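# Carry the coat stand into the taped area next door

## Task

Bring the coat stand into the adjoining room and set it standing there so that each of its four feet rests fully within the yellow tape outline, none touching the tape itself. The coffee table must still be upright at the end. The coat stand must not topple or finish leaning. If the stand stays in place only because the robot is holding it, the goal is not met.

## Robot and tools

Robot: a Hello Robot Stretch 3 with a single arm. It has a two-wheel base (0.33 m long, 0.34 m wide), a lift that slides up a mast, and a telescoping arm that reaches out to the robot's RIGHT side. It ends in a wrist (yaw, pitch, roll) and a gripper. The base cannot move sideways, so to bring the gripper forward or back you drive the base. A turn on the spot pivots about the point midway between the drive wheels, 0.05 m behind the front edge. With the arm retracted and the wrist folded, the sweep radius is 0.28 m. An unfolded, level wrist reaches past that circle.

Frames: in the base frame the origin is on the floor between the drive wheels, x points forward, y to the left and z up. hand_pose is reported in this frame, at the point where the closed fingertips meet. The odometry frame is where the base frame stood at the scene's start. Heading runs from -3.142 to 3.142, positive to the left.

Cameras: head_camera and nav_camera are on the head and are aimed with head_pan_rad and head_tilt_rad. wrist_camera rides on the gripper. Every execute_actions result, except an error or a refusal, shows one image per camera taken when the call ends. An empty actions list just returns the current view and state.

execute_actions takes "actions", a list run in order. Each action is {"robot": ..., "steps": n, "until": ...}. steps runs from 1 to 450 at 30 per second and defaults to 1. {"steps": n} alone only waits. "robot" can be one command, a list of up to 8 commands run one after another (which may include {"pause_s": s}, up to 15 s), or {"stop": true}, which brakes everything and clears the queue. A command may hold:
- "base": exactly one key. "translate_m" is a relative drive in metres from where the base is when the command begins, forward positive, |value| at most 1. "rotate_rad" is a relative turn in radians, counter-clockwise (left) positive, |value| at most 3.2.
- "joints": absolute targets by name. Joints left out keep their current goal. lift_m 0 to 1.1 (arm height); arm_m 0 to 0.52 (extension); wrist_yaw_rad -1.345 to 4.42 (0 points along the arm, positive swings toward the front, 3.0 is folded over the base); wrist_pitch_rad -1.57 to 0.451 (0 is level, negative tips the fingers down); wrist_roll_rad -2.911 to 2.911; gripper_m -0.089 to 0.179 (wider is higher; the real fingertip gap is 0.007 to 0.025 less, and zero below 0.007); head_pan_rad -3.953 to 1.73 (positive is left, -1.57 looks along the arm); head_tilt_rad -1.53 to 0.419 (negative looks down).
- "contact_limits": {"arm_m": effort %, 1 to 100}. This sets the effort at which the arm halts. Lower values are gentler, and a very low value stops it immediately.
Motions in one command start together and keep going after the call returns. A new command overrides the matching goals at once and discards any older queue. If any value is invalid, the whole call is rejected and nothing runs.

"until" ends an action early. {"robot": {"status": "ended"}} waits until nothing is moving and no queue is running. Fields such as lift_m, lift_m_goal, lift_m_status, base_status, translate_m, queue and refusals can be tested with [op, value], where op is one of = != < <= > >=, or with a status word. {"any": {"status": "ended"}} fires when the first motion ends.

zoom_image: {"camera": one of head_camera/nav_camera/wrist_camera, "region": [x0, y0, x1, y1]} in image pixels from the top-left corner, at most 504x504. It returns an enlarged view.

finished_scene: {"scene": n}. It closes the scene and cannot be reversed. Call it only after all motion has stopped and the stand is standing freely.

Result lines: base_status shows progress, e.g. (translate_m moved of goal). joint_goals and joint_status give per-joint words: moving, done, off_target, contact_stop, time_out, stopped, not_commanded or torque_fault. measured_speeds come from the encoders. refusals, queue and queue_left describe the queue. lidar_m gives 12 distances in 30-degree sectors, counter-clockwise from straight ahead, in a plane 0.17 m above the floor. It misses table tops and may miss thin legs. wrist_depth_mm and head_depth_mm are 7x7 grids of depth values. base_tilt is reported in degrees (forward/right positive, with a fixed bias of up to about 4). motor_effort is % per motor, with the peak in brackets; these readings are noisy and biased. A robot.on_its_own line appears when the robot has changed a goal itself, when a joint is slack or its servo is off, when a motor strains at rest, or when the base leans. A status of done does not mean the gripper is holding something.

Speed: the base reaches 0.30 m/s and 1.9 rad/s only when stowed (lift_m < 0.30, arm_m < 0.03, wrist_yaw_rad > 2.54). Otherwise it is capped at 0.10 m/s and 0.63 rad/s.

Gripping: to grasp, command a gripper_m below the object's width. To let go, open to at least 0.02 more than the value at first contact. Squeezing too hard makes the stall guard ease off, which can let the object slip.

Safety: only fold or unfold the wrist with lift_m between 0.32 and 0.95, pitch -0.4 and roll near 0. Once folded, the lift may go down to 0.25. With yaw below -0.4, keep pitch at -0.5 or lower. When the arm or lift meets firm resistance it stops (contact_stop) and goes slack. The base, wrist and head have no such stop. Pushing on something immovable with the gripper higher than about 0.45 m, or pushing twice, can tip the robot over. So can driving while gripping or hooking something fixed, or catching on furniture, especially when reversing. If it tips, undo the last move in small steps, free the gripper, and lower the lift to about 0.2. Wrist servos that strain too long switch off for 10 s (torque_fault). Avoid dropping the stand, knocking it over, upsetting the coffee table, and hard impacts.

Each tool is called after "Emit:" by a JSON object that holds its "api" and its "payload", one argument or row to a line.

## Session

Emit:
{"api": "execute_actions", "payload": {
  "actions": [
    {"robot":{"joints":{"head_tilt_rad":-0.6}},"steps":450,"until":{"robot":{"status":"ended"}}}
  ]
}}

Scene clock: 0.90 s.
robot.base_odometry: x=+0.000 y=+0.000 heading=+0.000 (m, m, rad; robot's odometry frame)
robot.turned_by_wheels: +0.000 (rad since the last result)
robot.turned_by_imu: +0.000 (rad since the last result)
robot.base_tilt: forward=+1.9 right=-0.1 (deg)
robot.lidar_m: 1.17 0.76 0.70 0.71 0.88 0.86 0.86 1.08 1.57 1.62 1.82 1.67
robot.head_depth_mm: 1402 1526 1682 1845 1800 1488 1276 / 1456 1597 1747 1940 1792 1487 1272 / 1515 1654 1840 2028 1804 1485 1271 / 1497 1659 1840 2040 1785 1482 1273 / 1257 1366 1496 1666 1710 1476 1262 / 1071 1150 1247 1348 1485 1467 1260 / 933 992 1058 1143 1236 1337 1262
robot.base_status: not_commanded
robot.joint_positions: lift_m=+0.329 arm_m=+0.000 wrist_yaw_rad=+2.856 wrist_pitch_rad=-0.481 wrist_roll_rad=+0.010 gripper_m=+0.037 head_pan_rad=+0.000 head_tilt_rad=-0.592
robot.joint_goals: lift_m=+0.329 arm_m=+0.000 wrist_yaw_rad=+2.856 wrist_pitch_rad=-0.481 wrist_roll_rad=+0.010 gripper_m=+0.037 head_pan_rad=+0.000 head_tilt_rad=-0.600
robot.joint_status: lift_m=not_commanded arm_m=not_commanded wrist_yaw_rad=not_commanded wrist_pitch_rad=not_commanded wrist_roll_rad=not_commanded gripper_m=not_commanded head_pan_rad=not_commanded head_tilt_rad=done
robot.measured_speeds: translate_m=+0.000 rotate_rad=+0.000 lift_m=+0.000 arm_m=+0.000 wrist_yaw_rad=+0.000 wrist_pitch_rad=+0.000 wrist_roll_rad=+0.000 head_pan_rad=+0.000 head_tilt_rad=+0.000
robot: refusals=0 queue=done queue_left=0
robot.motor_effort: left_wheel=+0(0) right_wheel=+0(0) lift_m=+23(23) arm_m=-1(1) wrist_yaw_rad=+1(1) wrist_pitch_rad=+5(5) wrist_roll_rad=+0(0) gripper_m=+0(1) head_pan_rad=+0(1) head_tilt_rad=-5(47) (%)
robot.hand_pose: x=+0.0396 y=+0.0623 z=+0.3273 quat_wxyz=(+0.265, +0.707, +0.068, +0.652) (m; robot's base frame)
robot.wrist_depth_mm: - 740 696 681 663 635 620 / - 811 776 740 717 686 666 / 843 867 845 804 784 767 736 / 722 - 731 741 735 752 738 / 616 - 631 623 617 629 625 / 510 520 - 535 541 541 531 / 464 - - 468 449 464 467
pictures: head_camera (sideways: a quarter turn clockwise sets it upright), nav_camera (sideways: a quarter turn counterclockwise sets it upright), wrist_camera
Images, in order (width x height): head_camera 896x504, nav_camera 672x504, wrist_camera 644x364.

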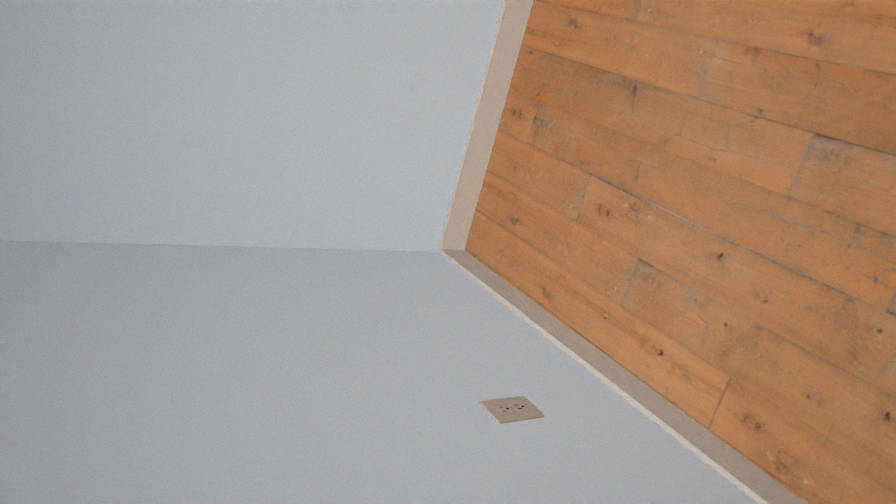

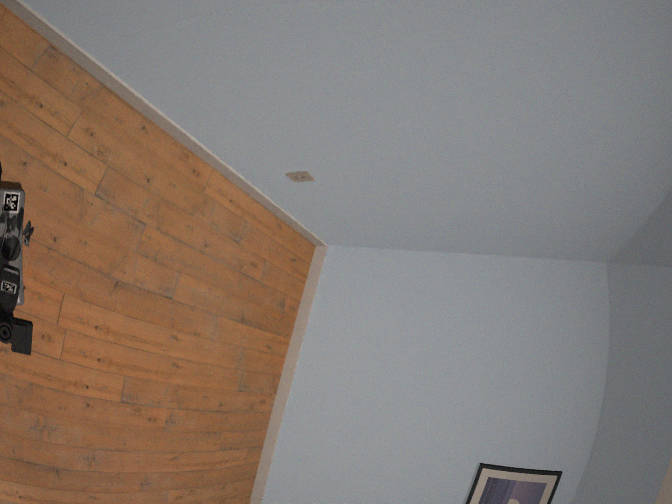

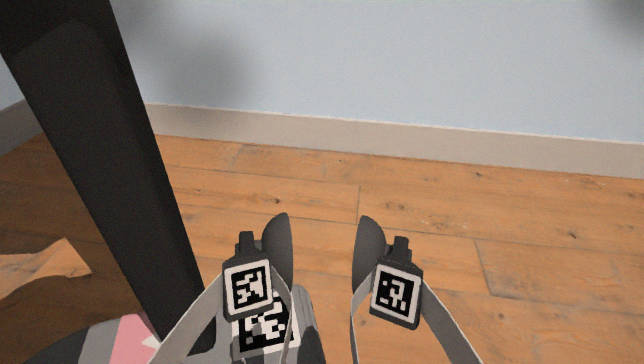

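Emit:
{"api": "execute_actions", "payload": {
  "actions": [
    {"robot":[{"joints":{"lift_m":0.28}},{"base":{"rotate_rad":-1.96}}],"steps":450,"until":{"robot":{"status":"ended"}}}
  ]
}}

Scene clock: 8.33 s.
robot.base_odometry: x=+0.000 y=+0.000 heading=-1.960 (m, m, rad; robot's odometry frame)
robot.turned_by_wheels: -1.960 (rad since the last result)
robot.turned_by_imu: -1.948 (rad since the last result)
robot.base_tilt: forward=+2.0 right=-0.1 (deg)
robot.lidar_m: 1.56 2.39 1.74 1.67 1.01 0.73 0.70 0.73 0.89 0.86 0.89 1.21
robot.head_depth_mm: 2621 2845 2773 2261 1807 1491 1276 / 2654 2944 3044 2268 1785 1493 1274 / 2670 2961 3028 2254 1793 1484 1267 / 2683 2981 3045 2231 1783 1478 1267 / 2644 2920 2864 2155 1783 1483 1259 / 2679 2944 3009 2221 1768 1475 1257 / 2690 2972 2968 2220 1766 1473 1257
robot.base_status: done (rotate_rad -1.9599 of -1.9600)
robot.joint_positions: lift_m=+0.281 arm_m=+0.000 wrist_yaw_rad=+2.856 wrist_pitch_rad=-0.481 wrist_roll_rad=+0.010 gripper_m=+0.037 head_pan_rad=+0.000 head_tilt_rad=-0.593
robot.joint_goals: lift_m=+0.280 arm_m=+0.000 wrist_yaw_rad=+2.856 wrist_pitch_rad=-0.481 wrist_roll_rad=+0.010 gripper_m=+0.037 head_pan_rad=+0.000 head_tilt_rad=-0.600
robot.joint_status: lift_m=done arm_m=not_commanded wrist_yaw_rad=not_commanded wrist_pitch_rad=not_commanded wrist_roll_rad=not_commanded gripper_m=not_commanded head_pan_rad=not_commanded head_tilt_rad=done
robot.measured_speeds: translate_m=+0.000 rotate_rad=+0.000 lift_m=+0.000 arm_m=+0.000 wrist_yaw_rad=+0.000 wrist_pitch_rad=+0.000 wrist_roll_rad=+0.000 head_pan_rad=+0.000 head_tilt_rad=+0.000
robot: refusals=0 queue=done queue_left=0
robot.motor_effort: left_wheel=+1(8) right_wheel=-2(7) lift_m=+11(23) arm_m=-1(1) wrist_yaw_rad=+0(1) wrist_pitch_rad=+5(5) wrist_roll_rad=+0(0) gripper_m=+0(0) head_pan_rad=+0(0) head_tilt_rad=-5(5) (%)
robot.hand_pose: x=+0.0396 y=+0.0623 z=+0.2793 quat_wxyz=(+0.265, +0.707, +0.068, +0.652) (m; robot's base frame)
robot.wrist_depth_mm: - - - - - - - / - - - - - - - / 787 846 843 822 843 830 867 / 646 - 659 652 670 678 680 / 538 - 560 558 554 553 564 / 461 - - 475 479 478 477 / - - - 411 400 418 416
pictures: head_camera (sideways: a quarter turn clockwise sets it upright), nav_camera (sideways: a quarter turn counterclockwise sets it upright), wrist_camera
Images, in order (width x height): head_camera 896x504, nav_camera 672x504, wrist_camera 644x364.

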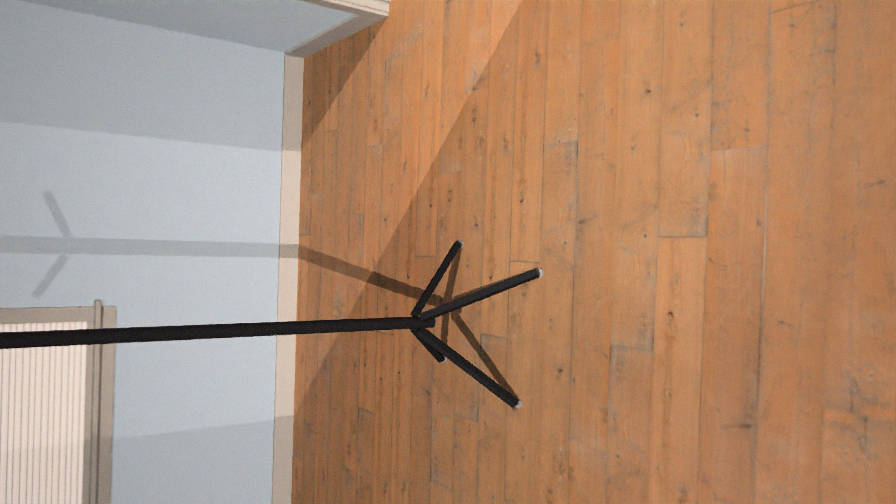

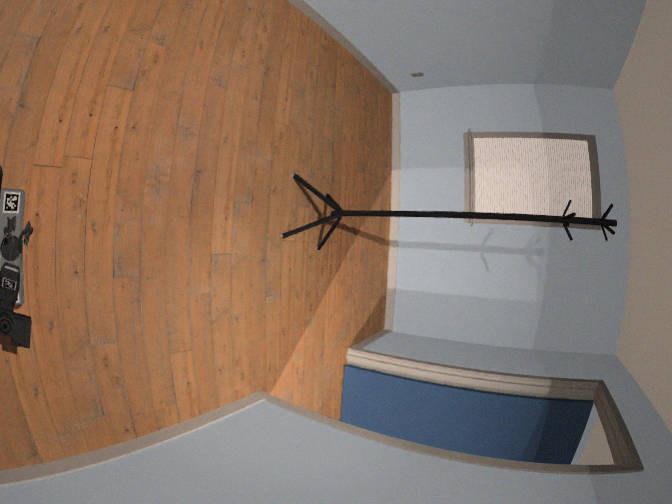

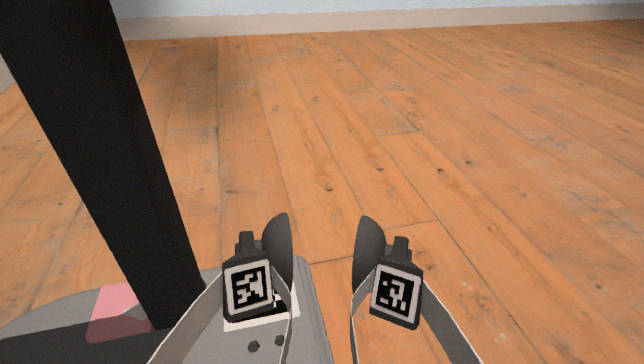

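Emit:
{"api": "execute_actions", "payload": {
  "actions": [
    {"robot":[{"base":{"rotate_rad":0.47}},{"base":{"translate_m":1}},{"base":{"translate_m":1}},{"base":{"translate_m":0.08}},{"base":{"rotate_rad":-2.06}},{"joints":{"lift_m":0.33,"wrist_pitch_rad":-0.4,"head_tilt_rad":-0.9}},{"joints":{"wrist_yaw_rad":1.57,"gripper_m":0.16},"base":{"translate_m":0.25}}],"steps":450,"until":{"robot":{"status":"ended"}}},
    {"steps":400,"until":{"robot":{"status":"ended"}}}
  ]
}}

Scene clock: 29.83 s.
robot.base_odometry: x=-0.062 y=-1.974 heading=+2.733 (m, m, rad; robot's odometry frame)
robot.turned_by_wheels: -1.590 (rad since the last result)
robot.turned_by_imu: -1.580 (rad since the last result)
robot.base_tilt: forward=+1.9 right=-0.1 (deg)
robot.lidar_m: 0.42 1.60 1.27 1.21 1.25 1.03 0.99 1.02 1.37 2.56 2.25 0.44
robot.head_depth_mm: 2822 2204 1802 1534 1431 1271 1129 / 2845 2256 1899 1625 1369 1249 1140 / 2831 2271 1896 1622 1424 1249 1144 / 2809 2256 1888 1628 1426 1268 1142 / 2839 2258 1883 1629 1424 1262 1138 / 1829 1897 1881 1617 1421 1260 1137 / 1474 1670 1830 1611 1417 1264 1132
robot.base_status: done (translate_m +0.2500 of +0.2500)
robot.joint_positions: lift_m=+0.329 arm_m=+0.000 wrist_yaw_rad=+1.572 wrist_pitch_rad=-0.419 wrist_roll_rad=+0.010 gripper_m=+0.160 head_pan_rad=+0.000 head_tilt_rad=-0.889
robot.joint_goals: lift_m=+0.330 arm_m=+0.000 wrist_yaw_rad=+1.570 wrist_pitch_rad=-0.400 wrist_roll_rad=+0.010 gripper_m=+0.160 head_pan_rad=+0.000 head_tilt_rad=-0.900
robot.joint_status: lift_m=done arm_m=not_commanded wrist_yaw_rad=done wrist_pitch_rad=done wrist_roll_rad=not_commanded gripper_m=done head_pan_rad=not_commanded head_tilt_rad=done
robot.measured_speeds: translate_m=+0.000 rotate_rad=+0.000 lift_m=+0.000 arm_m=+0.000 wrist_yaw_rad=+0.000 wrist_pitch_rad=+0.000 wrist_roll_rad=+0.000 head_pan_rad=+0.000 head_tilt_rad=+0.000
robot: refusals=0 queue=done queue_left=0
robot.motor_effort: left_wheel=+1(8) right_wheel=-3(7) lift_m=+33(35) arm_m=-2(1) wrist_yaw_rad=-2(1) wrist_pitch_rad=+7(7) wrist_roll_rad=+0(0) gripper_m=+0(83) head_pan_rad=+0(0) head_tilt_rad=-8(38) (%)
robot.hand_pose: x=+0.2029 y=-0.1448 z=+0.3418 quat_wxyz=(+0.591, +0.595, -0.387, +0.382) (m; robot's base frame)
robot.wrist_depth_mm: - - - - - - - / - - - - - - - / - - - - - - - / 812 784 801 726 762 827 857 / 661 683 664 655 637 698 682 / 559 550 542 572 550 569 572 / 463 476 467 491 470 475 495
pictures: head_camera (sideways: a quarter turn clockwise sets it upright), nav_camera (sideways: a quarter turn counterclockwise sets it upright), wrist_camera
Images, in order (width x height): head_camera 896x504, nav_camera 672x504, wrist_camera 644x364.

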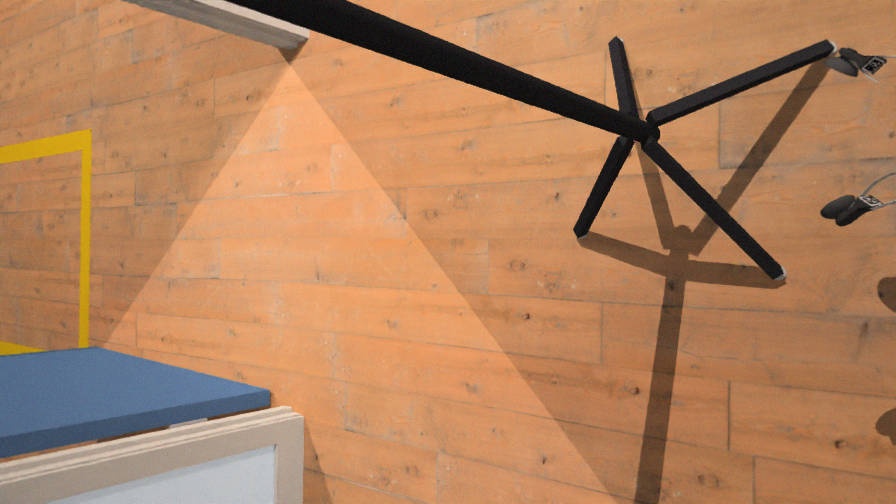

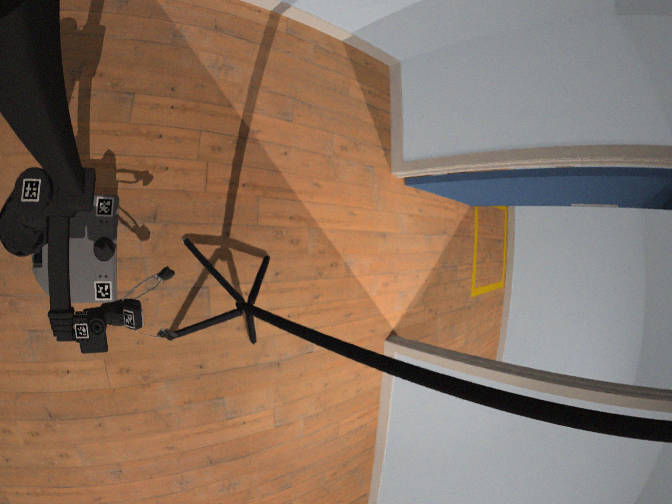

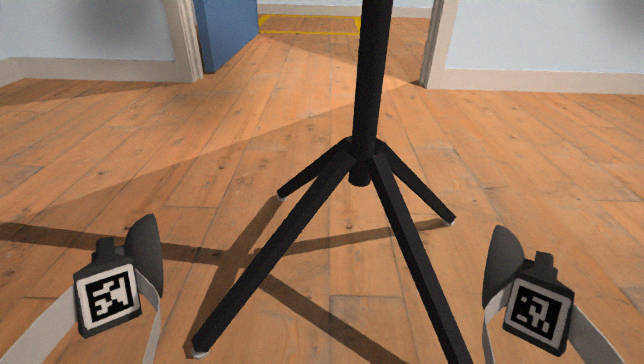

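Pole ≈ (0.51, -0.20).

Emit:
{"api": "execute_actions", "payload": {
  "actions": [
    {"robot":[{"joints":{"arm_m":0.055,"head_tilt_rad":-1.05},"base":{"translate_m":0.31}},{"joints":{"gripper_m":-0.02}},{"base":{"translate_m":0.3}}],"steps":450,"until":{"robot":{"status":"ended"}}}
  ]
}}

Scene clock: 42.87 s.
robot.base_odometry: x=-0.621 y=-1.732 heading=+2.733 (m, m, rad; robot's odometry frame)
robot.turned_by_wheels: +0.000 (rad since the last result)
robot.turned_by_imu: -0.005 (rad since the last result)
robot.base_tilt: forward=+1.9 right=+0.0 (deg)
robot.lidar_m: 1.69 1.03 1.28 1.23 1.26 1.67 1.60 1.65 2.20 2.54 0.25 0.15
robot.head_depth_mm: 2109 1849 1635 1461 1333 1180 1122 / 2104 1832 1626 1463 1327 1198 1123 / 2095 1836 1625 1460 1329 1202 1133 / 2101 1820 1628 1459 1324 1213 1131 / 2093 1832 1629 1464 1326 1214 1148 / 1856 1764 1618 1459 1326 1207 1131 / 1292 1334 1490 1457 1325 1214 1118
robot.base_status: done (translate_m +0.3000 of +0.3000)
robot.joint_positions: lift_m=+0.330 arm_m=+0.055 wrist_yaw_rad=+1.567 wrist_pitch_rad=-0.434 wrist_roll_rad=+0.012 gripper_m=-0.016 head_pan_rad=+0.000 head_tilt_rad=-1.040
robot.joint_goals: lift_m=+0.330 arm_m=+0.055 wrist_yaw_rad=+1.570 wrist_pitch_rad=-0.400 wrist_roll_rad=+0.012 gripper_m=-0.017 head_pan_rad=+0.000 head_tilt_rad=-1.050
robot.joint_status: lift_m=done arm_m=done wrist_yaw_rad=done wrist_pitch_rad=done wrist_roll_rad=not_commanded gripper_m=done head_pan_rad=not_commanded head_tilt_rad=done
robot.measured_speeds: translate_m=+0.000 rotate_rad=+0.000 lift_m=+0.000 arm_m=+0.000 wrist_yaw_rad=+0.000 wrist_pitch_rad=+0.000 wrist_roll_rad=+0.000 head_pan_rad=+0.000 head_tilt_rad=+0.000
robot: refusals=0 queue=done queue_left=0
robot.motor_effort: left_wheel=+1(21) right_wheel=-1(24) lift_m=+27(33) arm_m=+2(5) wrist_yaw_rad=+4(31) wrist_pitch_rad=+14(14) wrist_roll_rad=-1(2) gripper_m=-19(98) head_pan_rad=-1(0) head_tilt_rad=-7(31) (%)
robot.hand_pose: x=+0.2010 y=-0.2008 z=+0.3388 quat_wxyz=(+0.595, +0.597, -0.385, +0.376) (m; robot's base frame)
robot.wrist_depth_mm: 809 - - 75 - 751 762 / 862 - - 82 - 841 832 / 909 - - 91 983 934 893 / 793 768 778 102 797 832 817 / 647 640 671 113 661 663 666 / 543 550 563 129 575 564 554 / 471 473 467 160 285 484 489
pictures: head_camera (sideways: a quarter turn clockwise sets it upright), nav_camera (sideways: a quarter turn counterclockwise sets it upright), wrist_camera
Images, in order (width x height): head_camera 896x504, nav_camera 672x504, wrist_camera 644x364.

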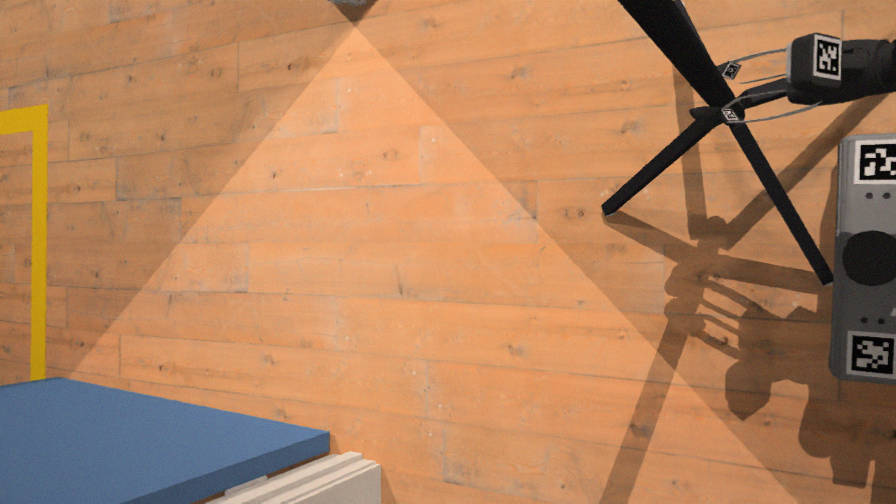

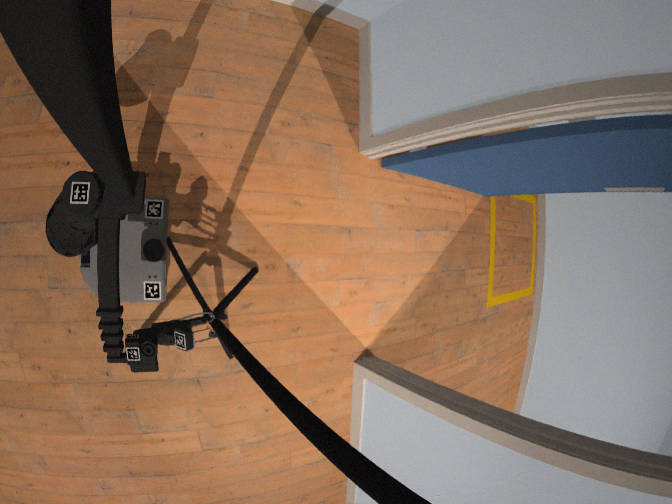

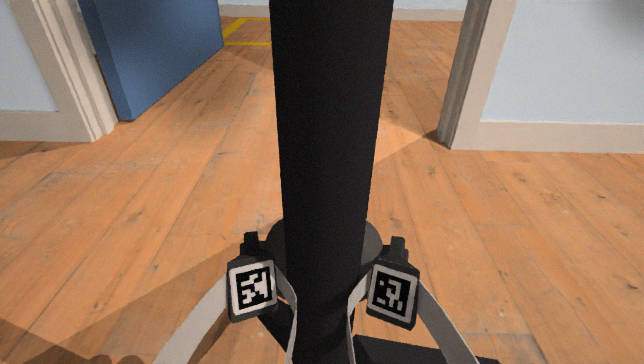

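Emit:
{"api": "execute_actions", "payload": {
  "actions": [
    {"robot":[{"base":{"rotate_rad":0.04}},{"base":{"translate_m":0.5}}],"steps":450,"until":{"robot":{"status":"ended"}}}
  ]
}}

Emit:
{"api": "execute_actions", "payload": {
  "actions": [
    {"robot":{"base":{"translate_m":1}},"steps":120}
  ]
}}

Scene clock: 52.07 s.
robot.base_odometry: x=-1.088 y=-1.551 heading=+2.773 (m, m, rad; robot's odometry frame)
robot.turned_by_wheels: +0.040 (rad since the last result)
robot.turned_by_imu: -0.001 (rad since the last result)
robot.base_tilt: forward=+1.9 right=+0.0 (deg)
robot.lidar_m: 2.68 0.67 0.63 1.24 1.27 1.71 2.10 2.16 2.65 0.25 0.25 0.15
robot.head_depth_mm: 2107 1825 1631 1469 1329 1177 1126 / 2102 1828 1629 1462 1329 1210 1117 / 2096 1836 1629 1471 1327 1213 1132 / 2091 1835 1625 1463 1325 1210 1135 / 2100 1825 1630 1463 1322 1217 1145 / 2083 1767 1627 1460 1323 1217 1129 / 1283 1301 1325 1351 1328 1214 1117
robot.base_status: done (translate_m +0.5000 of +0.5000)
robot.joint_positions: lift_m=+0.330 arm_m=+0.055 wrist_yaw_rad=+1.558 wrist_pitch_rad=-0.441 wrist_roll_rad=+0.010 gripper_m=-0.016 head_pan_rad=+0.000 head_tilt_rad=-1.041
robot.joint_goals: lift_m=+0.330 arm_m=+0.055 wrist_yaw_rad=+1.570 wrist_pitch_rad=-0.400 wrist_roll_rad=+0.010 gripper_m=-0.017 head_pan_rad=+0.000 head_tilt_rad=-1.050
robot.joint_status: lift_m=done arm_m=done wrist_yaw_rad=done wrist_pitch_rad=done wrist_roll_rad=not_commanded gripper_m=done head_pan_rad=not_commanded head_tilt_rad=done
robot.measured_speeds: translate_m=+0.000 rotate_rad=+0.000 lift_m=+0.000 arm_m=+0.000 wrist_yaw_rad=+0.000 wrist_pitch_rad=+0.000 wrist_roll_rad=+0.000 head_pan_rad=+0.000 head_tilt_rad=+0.000
robot: refusals=0 queue=done queue_left=0
robot.on_its_own: wrist_yaw_rad is at rest, and its effort (+13) is outside its rest range (-12 to +12)
robot.motor_effort: left_wheel=-1(14) right_wheel=+2(31) lift_m=+25(26) arm_m=+0(2) wrist_yaw_rad=+13(28) wrist_pitch_rad=+16(18) wrist_roll_rad=+0(1) gripper_m=-20(21) head_pan_rad=-1(1) head_tilt_rad=-6(7) (%)
robot.hand_pose: x=+0.2001 y=-0.2028 z=+0.3375 quat_wxyz=(+0.598, +0.597, -0.385, +0.372) (m; robot's base frame)
robot.wrist_depth_mm: 722 - - 69 - - 422 / 742 - - 76 - - 400 / 751 929 - 84 956 - 411 / 736 780 774 93 795 751 427 / 641 648 652 105 665 626 480 / 533 539 565 121 573 534 519 / 466 465 459 143 466 482 473
pictures: head_camera (sideways: a quarter turn clockwise sets it upright), nav_camera (sideways: a quarter turn counterclockwise sets it upright), wrist_camera
Images, in order (width x height): head_camera 896x504, nav_camera 672x504, wrist_camera 644x364.

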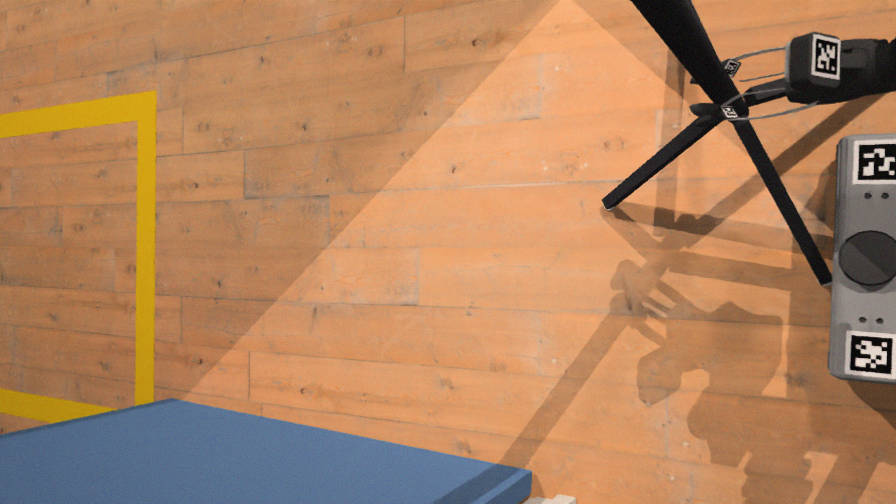

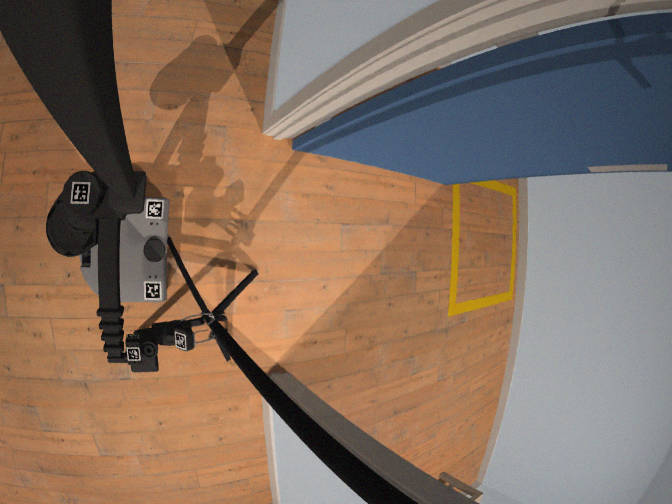

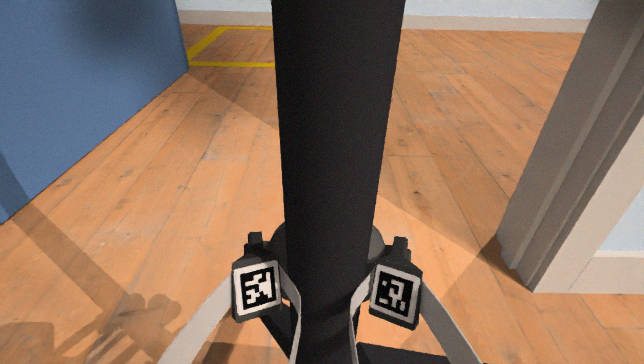

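Scene clock: 56.07 s.
robot.base_odometry: x=-1.431 y=-1.419 heading=+2.773 (m, m, rad; robot's odometry frame)
robot.turned_by_wheels: +0.000 (rad since the last result)
robot.turned_by_imu: -0.019 (rad since the last result)
robot.base_tilt: forward=+1.9 right=+0.3 (deg)
robot.lidar_m: 2.31 0.63 0.47 0.48 1.29 1.70 2.46 2.52 2.65 0.26 0.25 0.15
robot.head_depth_mm: 2096 1825 1628 1465 1331 1175 1120 / 2100 1837 1625 1461 1325 1205 1121 / 2085 1827 1632 1462 1326 1217 1132 / 2104 1840 1624 1464 1321 1210 1129 / 2096 1821 1625 1461 1320 1216 1144 / 2084 1819 1625 1456 1317 1211 1130 / 2090 1379 1387 1399 1308 1207 1115
robot.base_status: moving (translate_m +0.3675 of +1.0000)
robot.joint_positions: lift_m=+0.330 arm_m=+0.055 wrist_yaw_rad=+1.561 wrist_pitch_rad=-0.436 wrist_roll_rad=+0.010 gripper_m=-0.016 head_pan_rad=+0.000 head_tilt_rad=-1.042
robot.joint_goals: lift_m=+0.330 arm_m=+0.055 wrist_yaw_rad=+1.570 wrist_pitch_rad=-0.400 wrist_roll_rad=+0.010 gripper_m=-0.017 head_pan_rad=+0.000 head_tilt_rad=-1.050
robot.joint_status: lift_m=done arm_m=done wrist_yaw_rad=done wrist_pitch_rad=done wrist_roll_rad=not_commanded gripper_m=done head_pan_rad=not_commanded head_tilt_rad=done
robot.measured_speeds: translate_m=+0.098 rotate_rad=+0.000 lift_m=+0.000 arm_m=+0.000 wrist_yaw_rad=-0.140 wrist_pitch_rad=+0.096 wrist_roll_rad=+0.000 head_pan_rad=+0.000 head_tilt_rad=+0.000
robot: refusals=0 queue=running queue_left=0
robot.motor_effort: left_wheel=+8(15) right_wheel=+25(31) lift_m=+25(25) arm_m=+0(0) wrist_yaw_rad=+16(31) wrist_pitch_rad=+12(19) wrist_roll_rad=+0(0) gripper_m=-20(21) head_pan_rad=+0(0) head_tilt_rad=-6(6) (%)
robot.hand_pose: x=+0.2007 y=-0.2023 z=+0.3385 quat_wxyz=(+0.597, +0.596, -0.386, +0.374) (m; robot's base frame)
robot.wrist_depth_mm: 751 - - 69 - - - / 758 - - 75 - - - / 755 982 - 84 - - - / 740 801 805 93 790 817 812 / 634 636 638 104 642 659 681 / 531 542 564 119 582 545 559 / 465 466 462 144 472 483 487
pictures: head_camera (sideways: a quarter turn clockwise sets it upright), nav_camera (sideways: a quarter turn counterclockwise sets it upright), wrist_camera
Images, in order (width x height): head_camera 896x504, nav_camera 672x504, wrist_camera 644x364.

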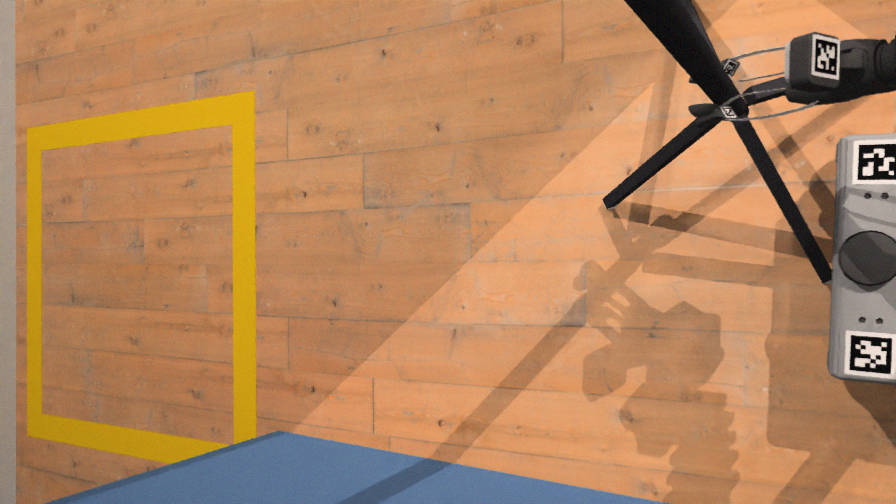

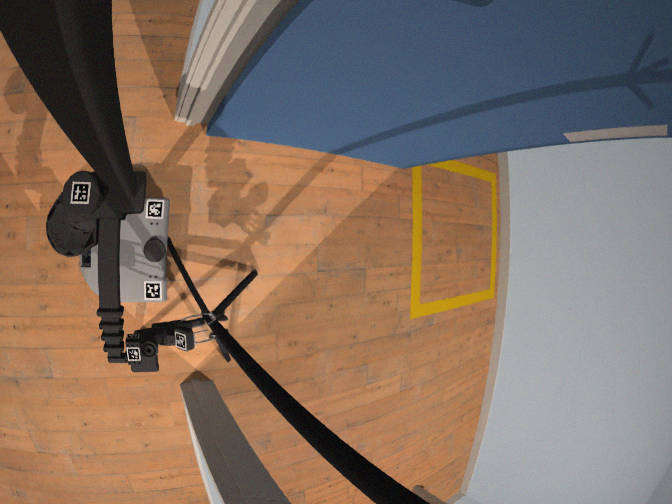

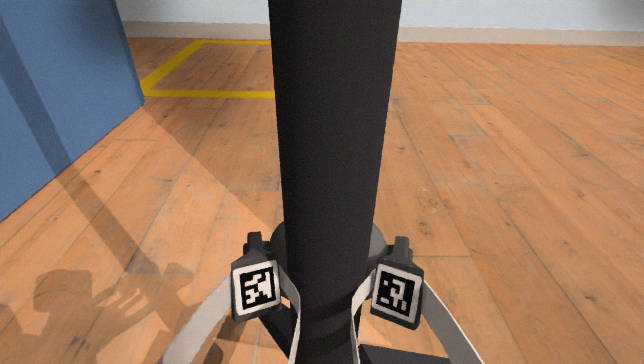

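Emit:
{"api": "execute_actions", "payload": {
  "actions": [
    {"steps":300,"until":{"robot":{"status":"ended"}}},
    {"robot":[{"base":{"rotate_rad":0.3},"joints":{"head_tilt_rad":-1.2,"head_pan_rad":-0.3}},{"base":{"translate_m":0.7}}],"steps":450,"until":{"robot":{"status":"ended"}}}
  ]
}}

Scene clock: 74.97 s.
robot.base_odometry: x=-2.719 y=-1.143 heading=+3.073 (m, m, rad; robot's odometry frame)
robot.turned_by_wheels: +0.300 (rad since the last result)
robot.turned_by_imu: +0.207 (rad since the last result)
robot.base_tilt: forward=+1.9 right=+0.0 (deg)
robot.lidar_m: 1.00 1.11 1.18 0.33 0.35 0.56 3.77 1.28 1.94 0.23 0.23 0.16
robot.head_depth_mm: 1167 1459 1458 516 1271 1217 1109 / 1149 1438 1454 1359 1240 1182 1129 / 1137 1421 1455 1358 1253 1215 - / 1127 1402 1456 1361 1272 1201 - / 1108 1379 1459 1360 1269 1201 - / 1097 1371 1458 1355 1267 1193 1146 / 1087 1345 1462 1356 1269 1196 1130
robot.base_status: done (translate_m +0.7000 of +0.7000)
robot.joint_positions: lift_m=+0.330 arm_m=+0.055 wrist_yaw_rad=+1.561 wrist_pitch_rad=-0.443 wrist_roll_rad=+0.012 gripper_m=-0.016 head_pan_rad=-0.295 head_tilt_rad=-1.189
robot.joint_goals: lift_m=+0.330 arm_m=+0.055 wrist_yaw_rad=+1.570 wrist_pitch_rad=-0.400 wrist_roll_rad=+0.012 gripper_m=-0.017 head_pan_rad=-0.300 head_tilt_rad=-1.200
robot.joint_status: lift_m=done arm_m=done wrist_yaw_rad=done wrist_pitch_rad=done wrist_roll_rad=not_commanded gripper_m=done head_pan_rad=done head_tilt_rad=done
robot.measured_speeds: translate_m=+0.000 rotate_rad=+0.000 lift_m=+0.000 arm_m=+0.000 wrist_yaw_rad=+0.000 wrist_pitch_rad=+0.000 wrist_roll_rad=+0.000 head_pan_rad=+0.000 head_tilt_rad=+0.000
robot: refusals=0 queue=done queue_left=0
robot.motor_effort: left_wheel=+0(16) right_wheel=+0(35) lift_m=+24(25) arm_m=-3(3) wrist_yaw_rad=+11(68) wrist_pitch_rad=+17(20) wrist_roll_rad=-1(5) gripper_m=-21(23) head_pan_rad=-3(25) head_tilt_rad=-8(29) (%)
robot.hand_pose: x=+0.1998 y=-0.2024 z=+0.3370 quat_wxyz=(+0.598, +0.598, -0.384, +0.371) (m; robot's base frame)
robot.wrist_depth_mm: 981 916 851 66 744 738 714 / - - 940 73 834 808 766 / 986 981 996 80 936 863 816 / 753 774 782 90 784 809 806 / 628 640 655 101 648 647 671 / 538 536 557 116 552 559 559 / 472 473 468 142 456 477 477
pictures: head_camera (sideways: a quarter turn clockwise sets it upright), nav_camera (sideways: a quarter turn counterclockwise sets it upright), wrist_camera
Images, in order (width x height): head_camera 896x504, nav_camera 672x504, wrist_camera 644x364.

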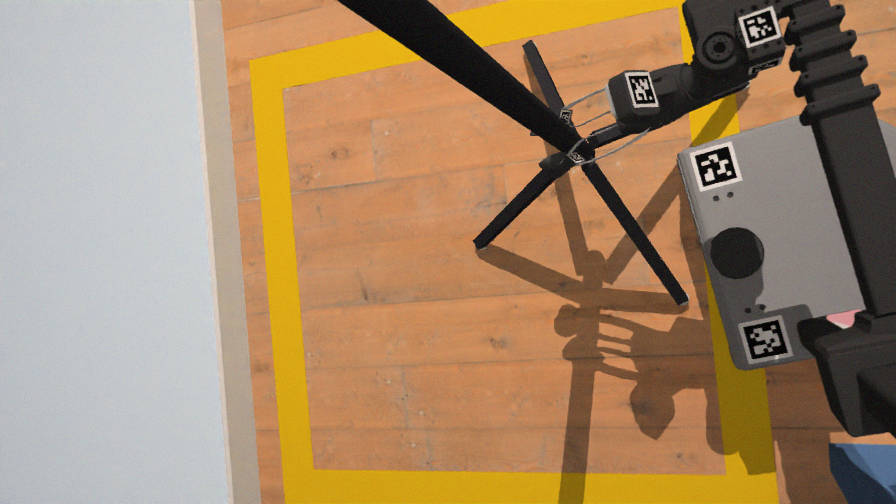

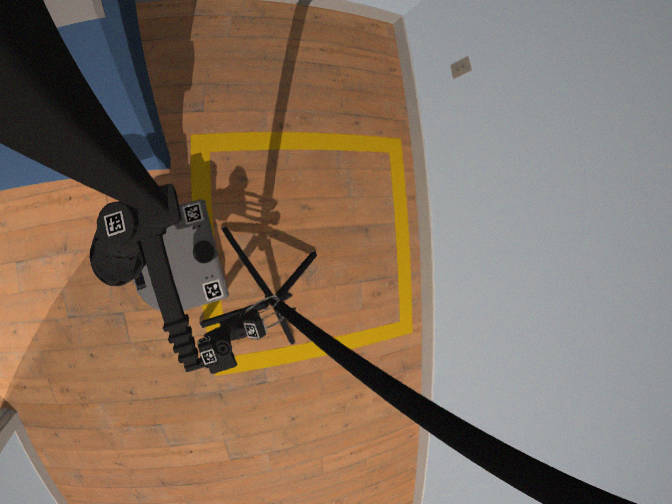

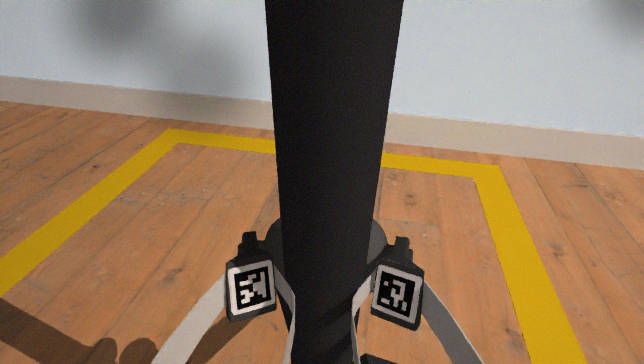

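Emit:
{"api": "execute_actions", "payload": {
  "actions": [
    {"robot":[{"base":{"rotate_rad":0.35}},{"base":{"translate_m":0.18}},{"joints":{"gripper_m":0.15}},{"base":{"translate_m":-0.2}}],"steps":450,"until":{"robot":{"status":"ended"}}}
  ]
}}

Scene clock: 86.70 s.
robot.base_odometry: x=-2.700 y=-1.137 heading=-2.860 (m, m, rad; robot's odometry frame)
robot.turned_by_wheels: +0.350 (rad since the last result)
robot.turned_by_imu: +0.296 (rad since the last result)
robot.base_tilt: forward=+2.0 right=+0.0 (deg)
robot.lidar_m: 0.37 1.25 1.19 0.34 0.44 1.13 1.26 1.47 1.98 1.55 1.08 0.32
robot.head_depth_mm: 1091 1337 1455 1357 1272 1213 1112 / 440 576 1458 1348 1270 1185 1127 / 1143 1388 1431 1321 1251 1214 - / 1173 1463 1460 1342 1275 1214 - / 1203 1486 1452 1356 1266 1207 - / 1233 1522 1454 1352 1271 1191 1144 / 1268 1531 1465 1355 1272 1197 1109
robot.base_status: done (translate_m -0.2000 of -0.2000)
robot.joint_positions: lift_m=+0.330 arm_m=+0.055 wrist_yaw_rad=+1.572 wrist_pitch_rad=-0.420 wrist_roll_rad=+0.013 gripper_m=+0.150 head_pan_rad=-0.295 head_tilt_rad=-1.189
robot.joint_goals: lift_m=+0.330 arm_m=+0.055 wrist_yaw_rad=+1.570 wrist_pitch_rad=-0.400 wrist_roll_rad=+0.013 gripper_m=+0.150 head_pan_rad=-0.300 head_tilt_rad=-1.200
robot.joint_status: lift_m=done arm_m=done wrist_yaw_rad=done wrist_pitch_rad=done wrist_roll_rad=not_commanded gripper_m=done head_pan_rad=done head_tilt_rad=done
robot.measured_speeds: translate_m=+0.000 rotate_rad=+0.000 lift_m=+0.000 arm_m=+0.000 wrist_yaw_rad=+0.000 wrist_pitch_rad=+0.000 wrist_roll_rad=+0.000 head_pan_rad=+0.000 head_tilt_rad=+0.000
robot: refusals=0 queue=done queue_left=0
robot.motor_effort: left_wheel=+1(14) right_wheel=-1(34) lift_m=+24(23) arm_m=-3(4) wrist_yaw_rad=-2(69) wrist_pitch_rad=+7(19) wrist_roll_rad=-2(7) gripper_m=+0(83) head_pan_rad=-2(2) head_tilt_rad=-8(7) (%)
robot.hand_pose: x=+0.2028 y=-0.2001 z=+0.3422 quat_wxyz=(+0.591, +0.596, -0.388, +0.381) (m; robot's base frame)
robot.wrist_depth_mm: - - - 816 768 676 630 / - - - 921 850 729 677 / - - - 946 897 781 700 / 794 815 832 369 822 777 737 / 648 686 635 616 644 693 673 / 546 - 544 533 548 - 572 / 467 464 480 467 485 475 489
pictures: head_camera (sideways: a quarter turn clockwise sets it upright), nav_camera (sideways: a quarter turn counterclockwise sets it upright), wrist_camera
Images, in order (width x height): head_camera 896x504, nav_camera 672x504, wrist_camera 644x364.

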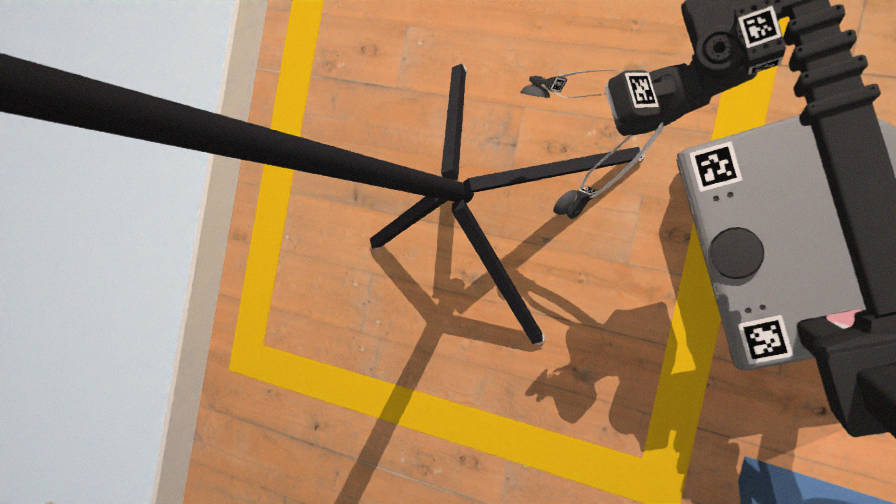

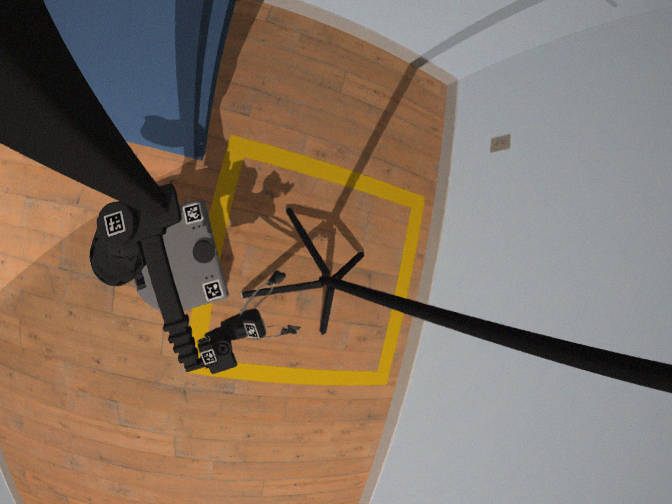

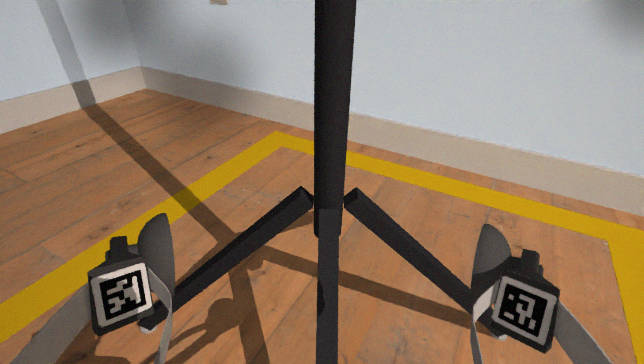

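Emit:
{"api": "finished_scene", "payload": {
  "scene": 2
}}

The scene is finished: the task was done.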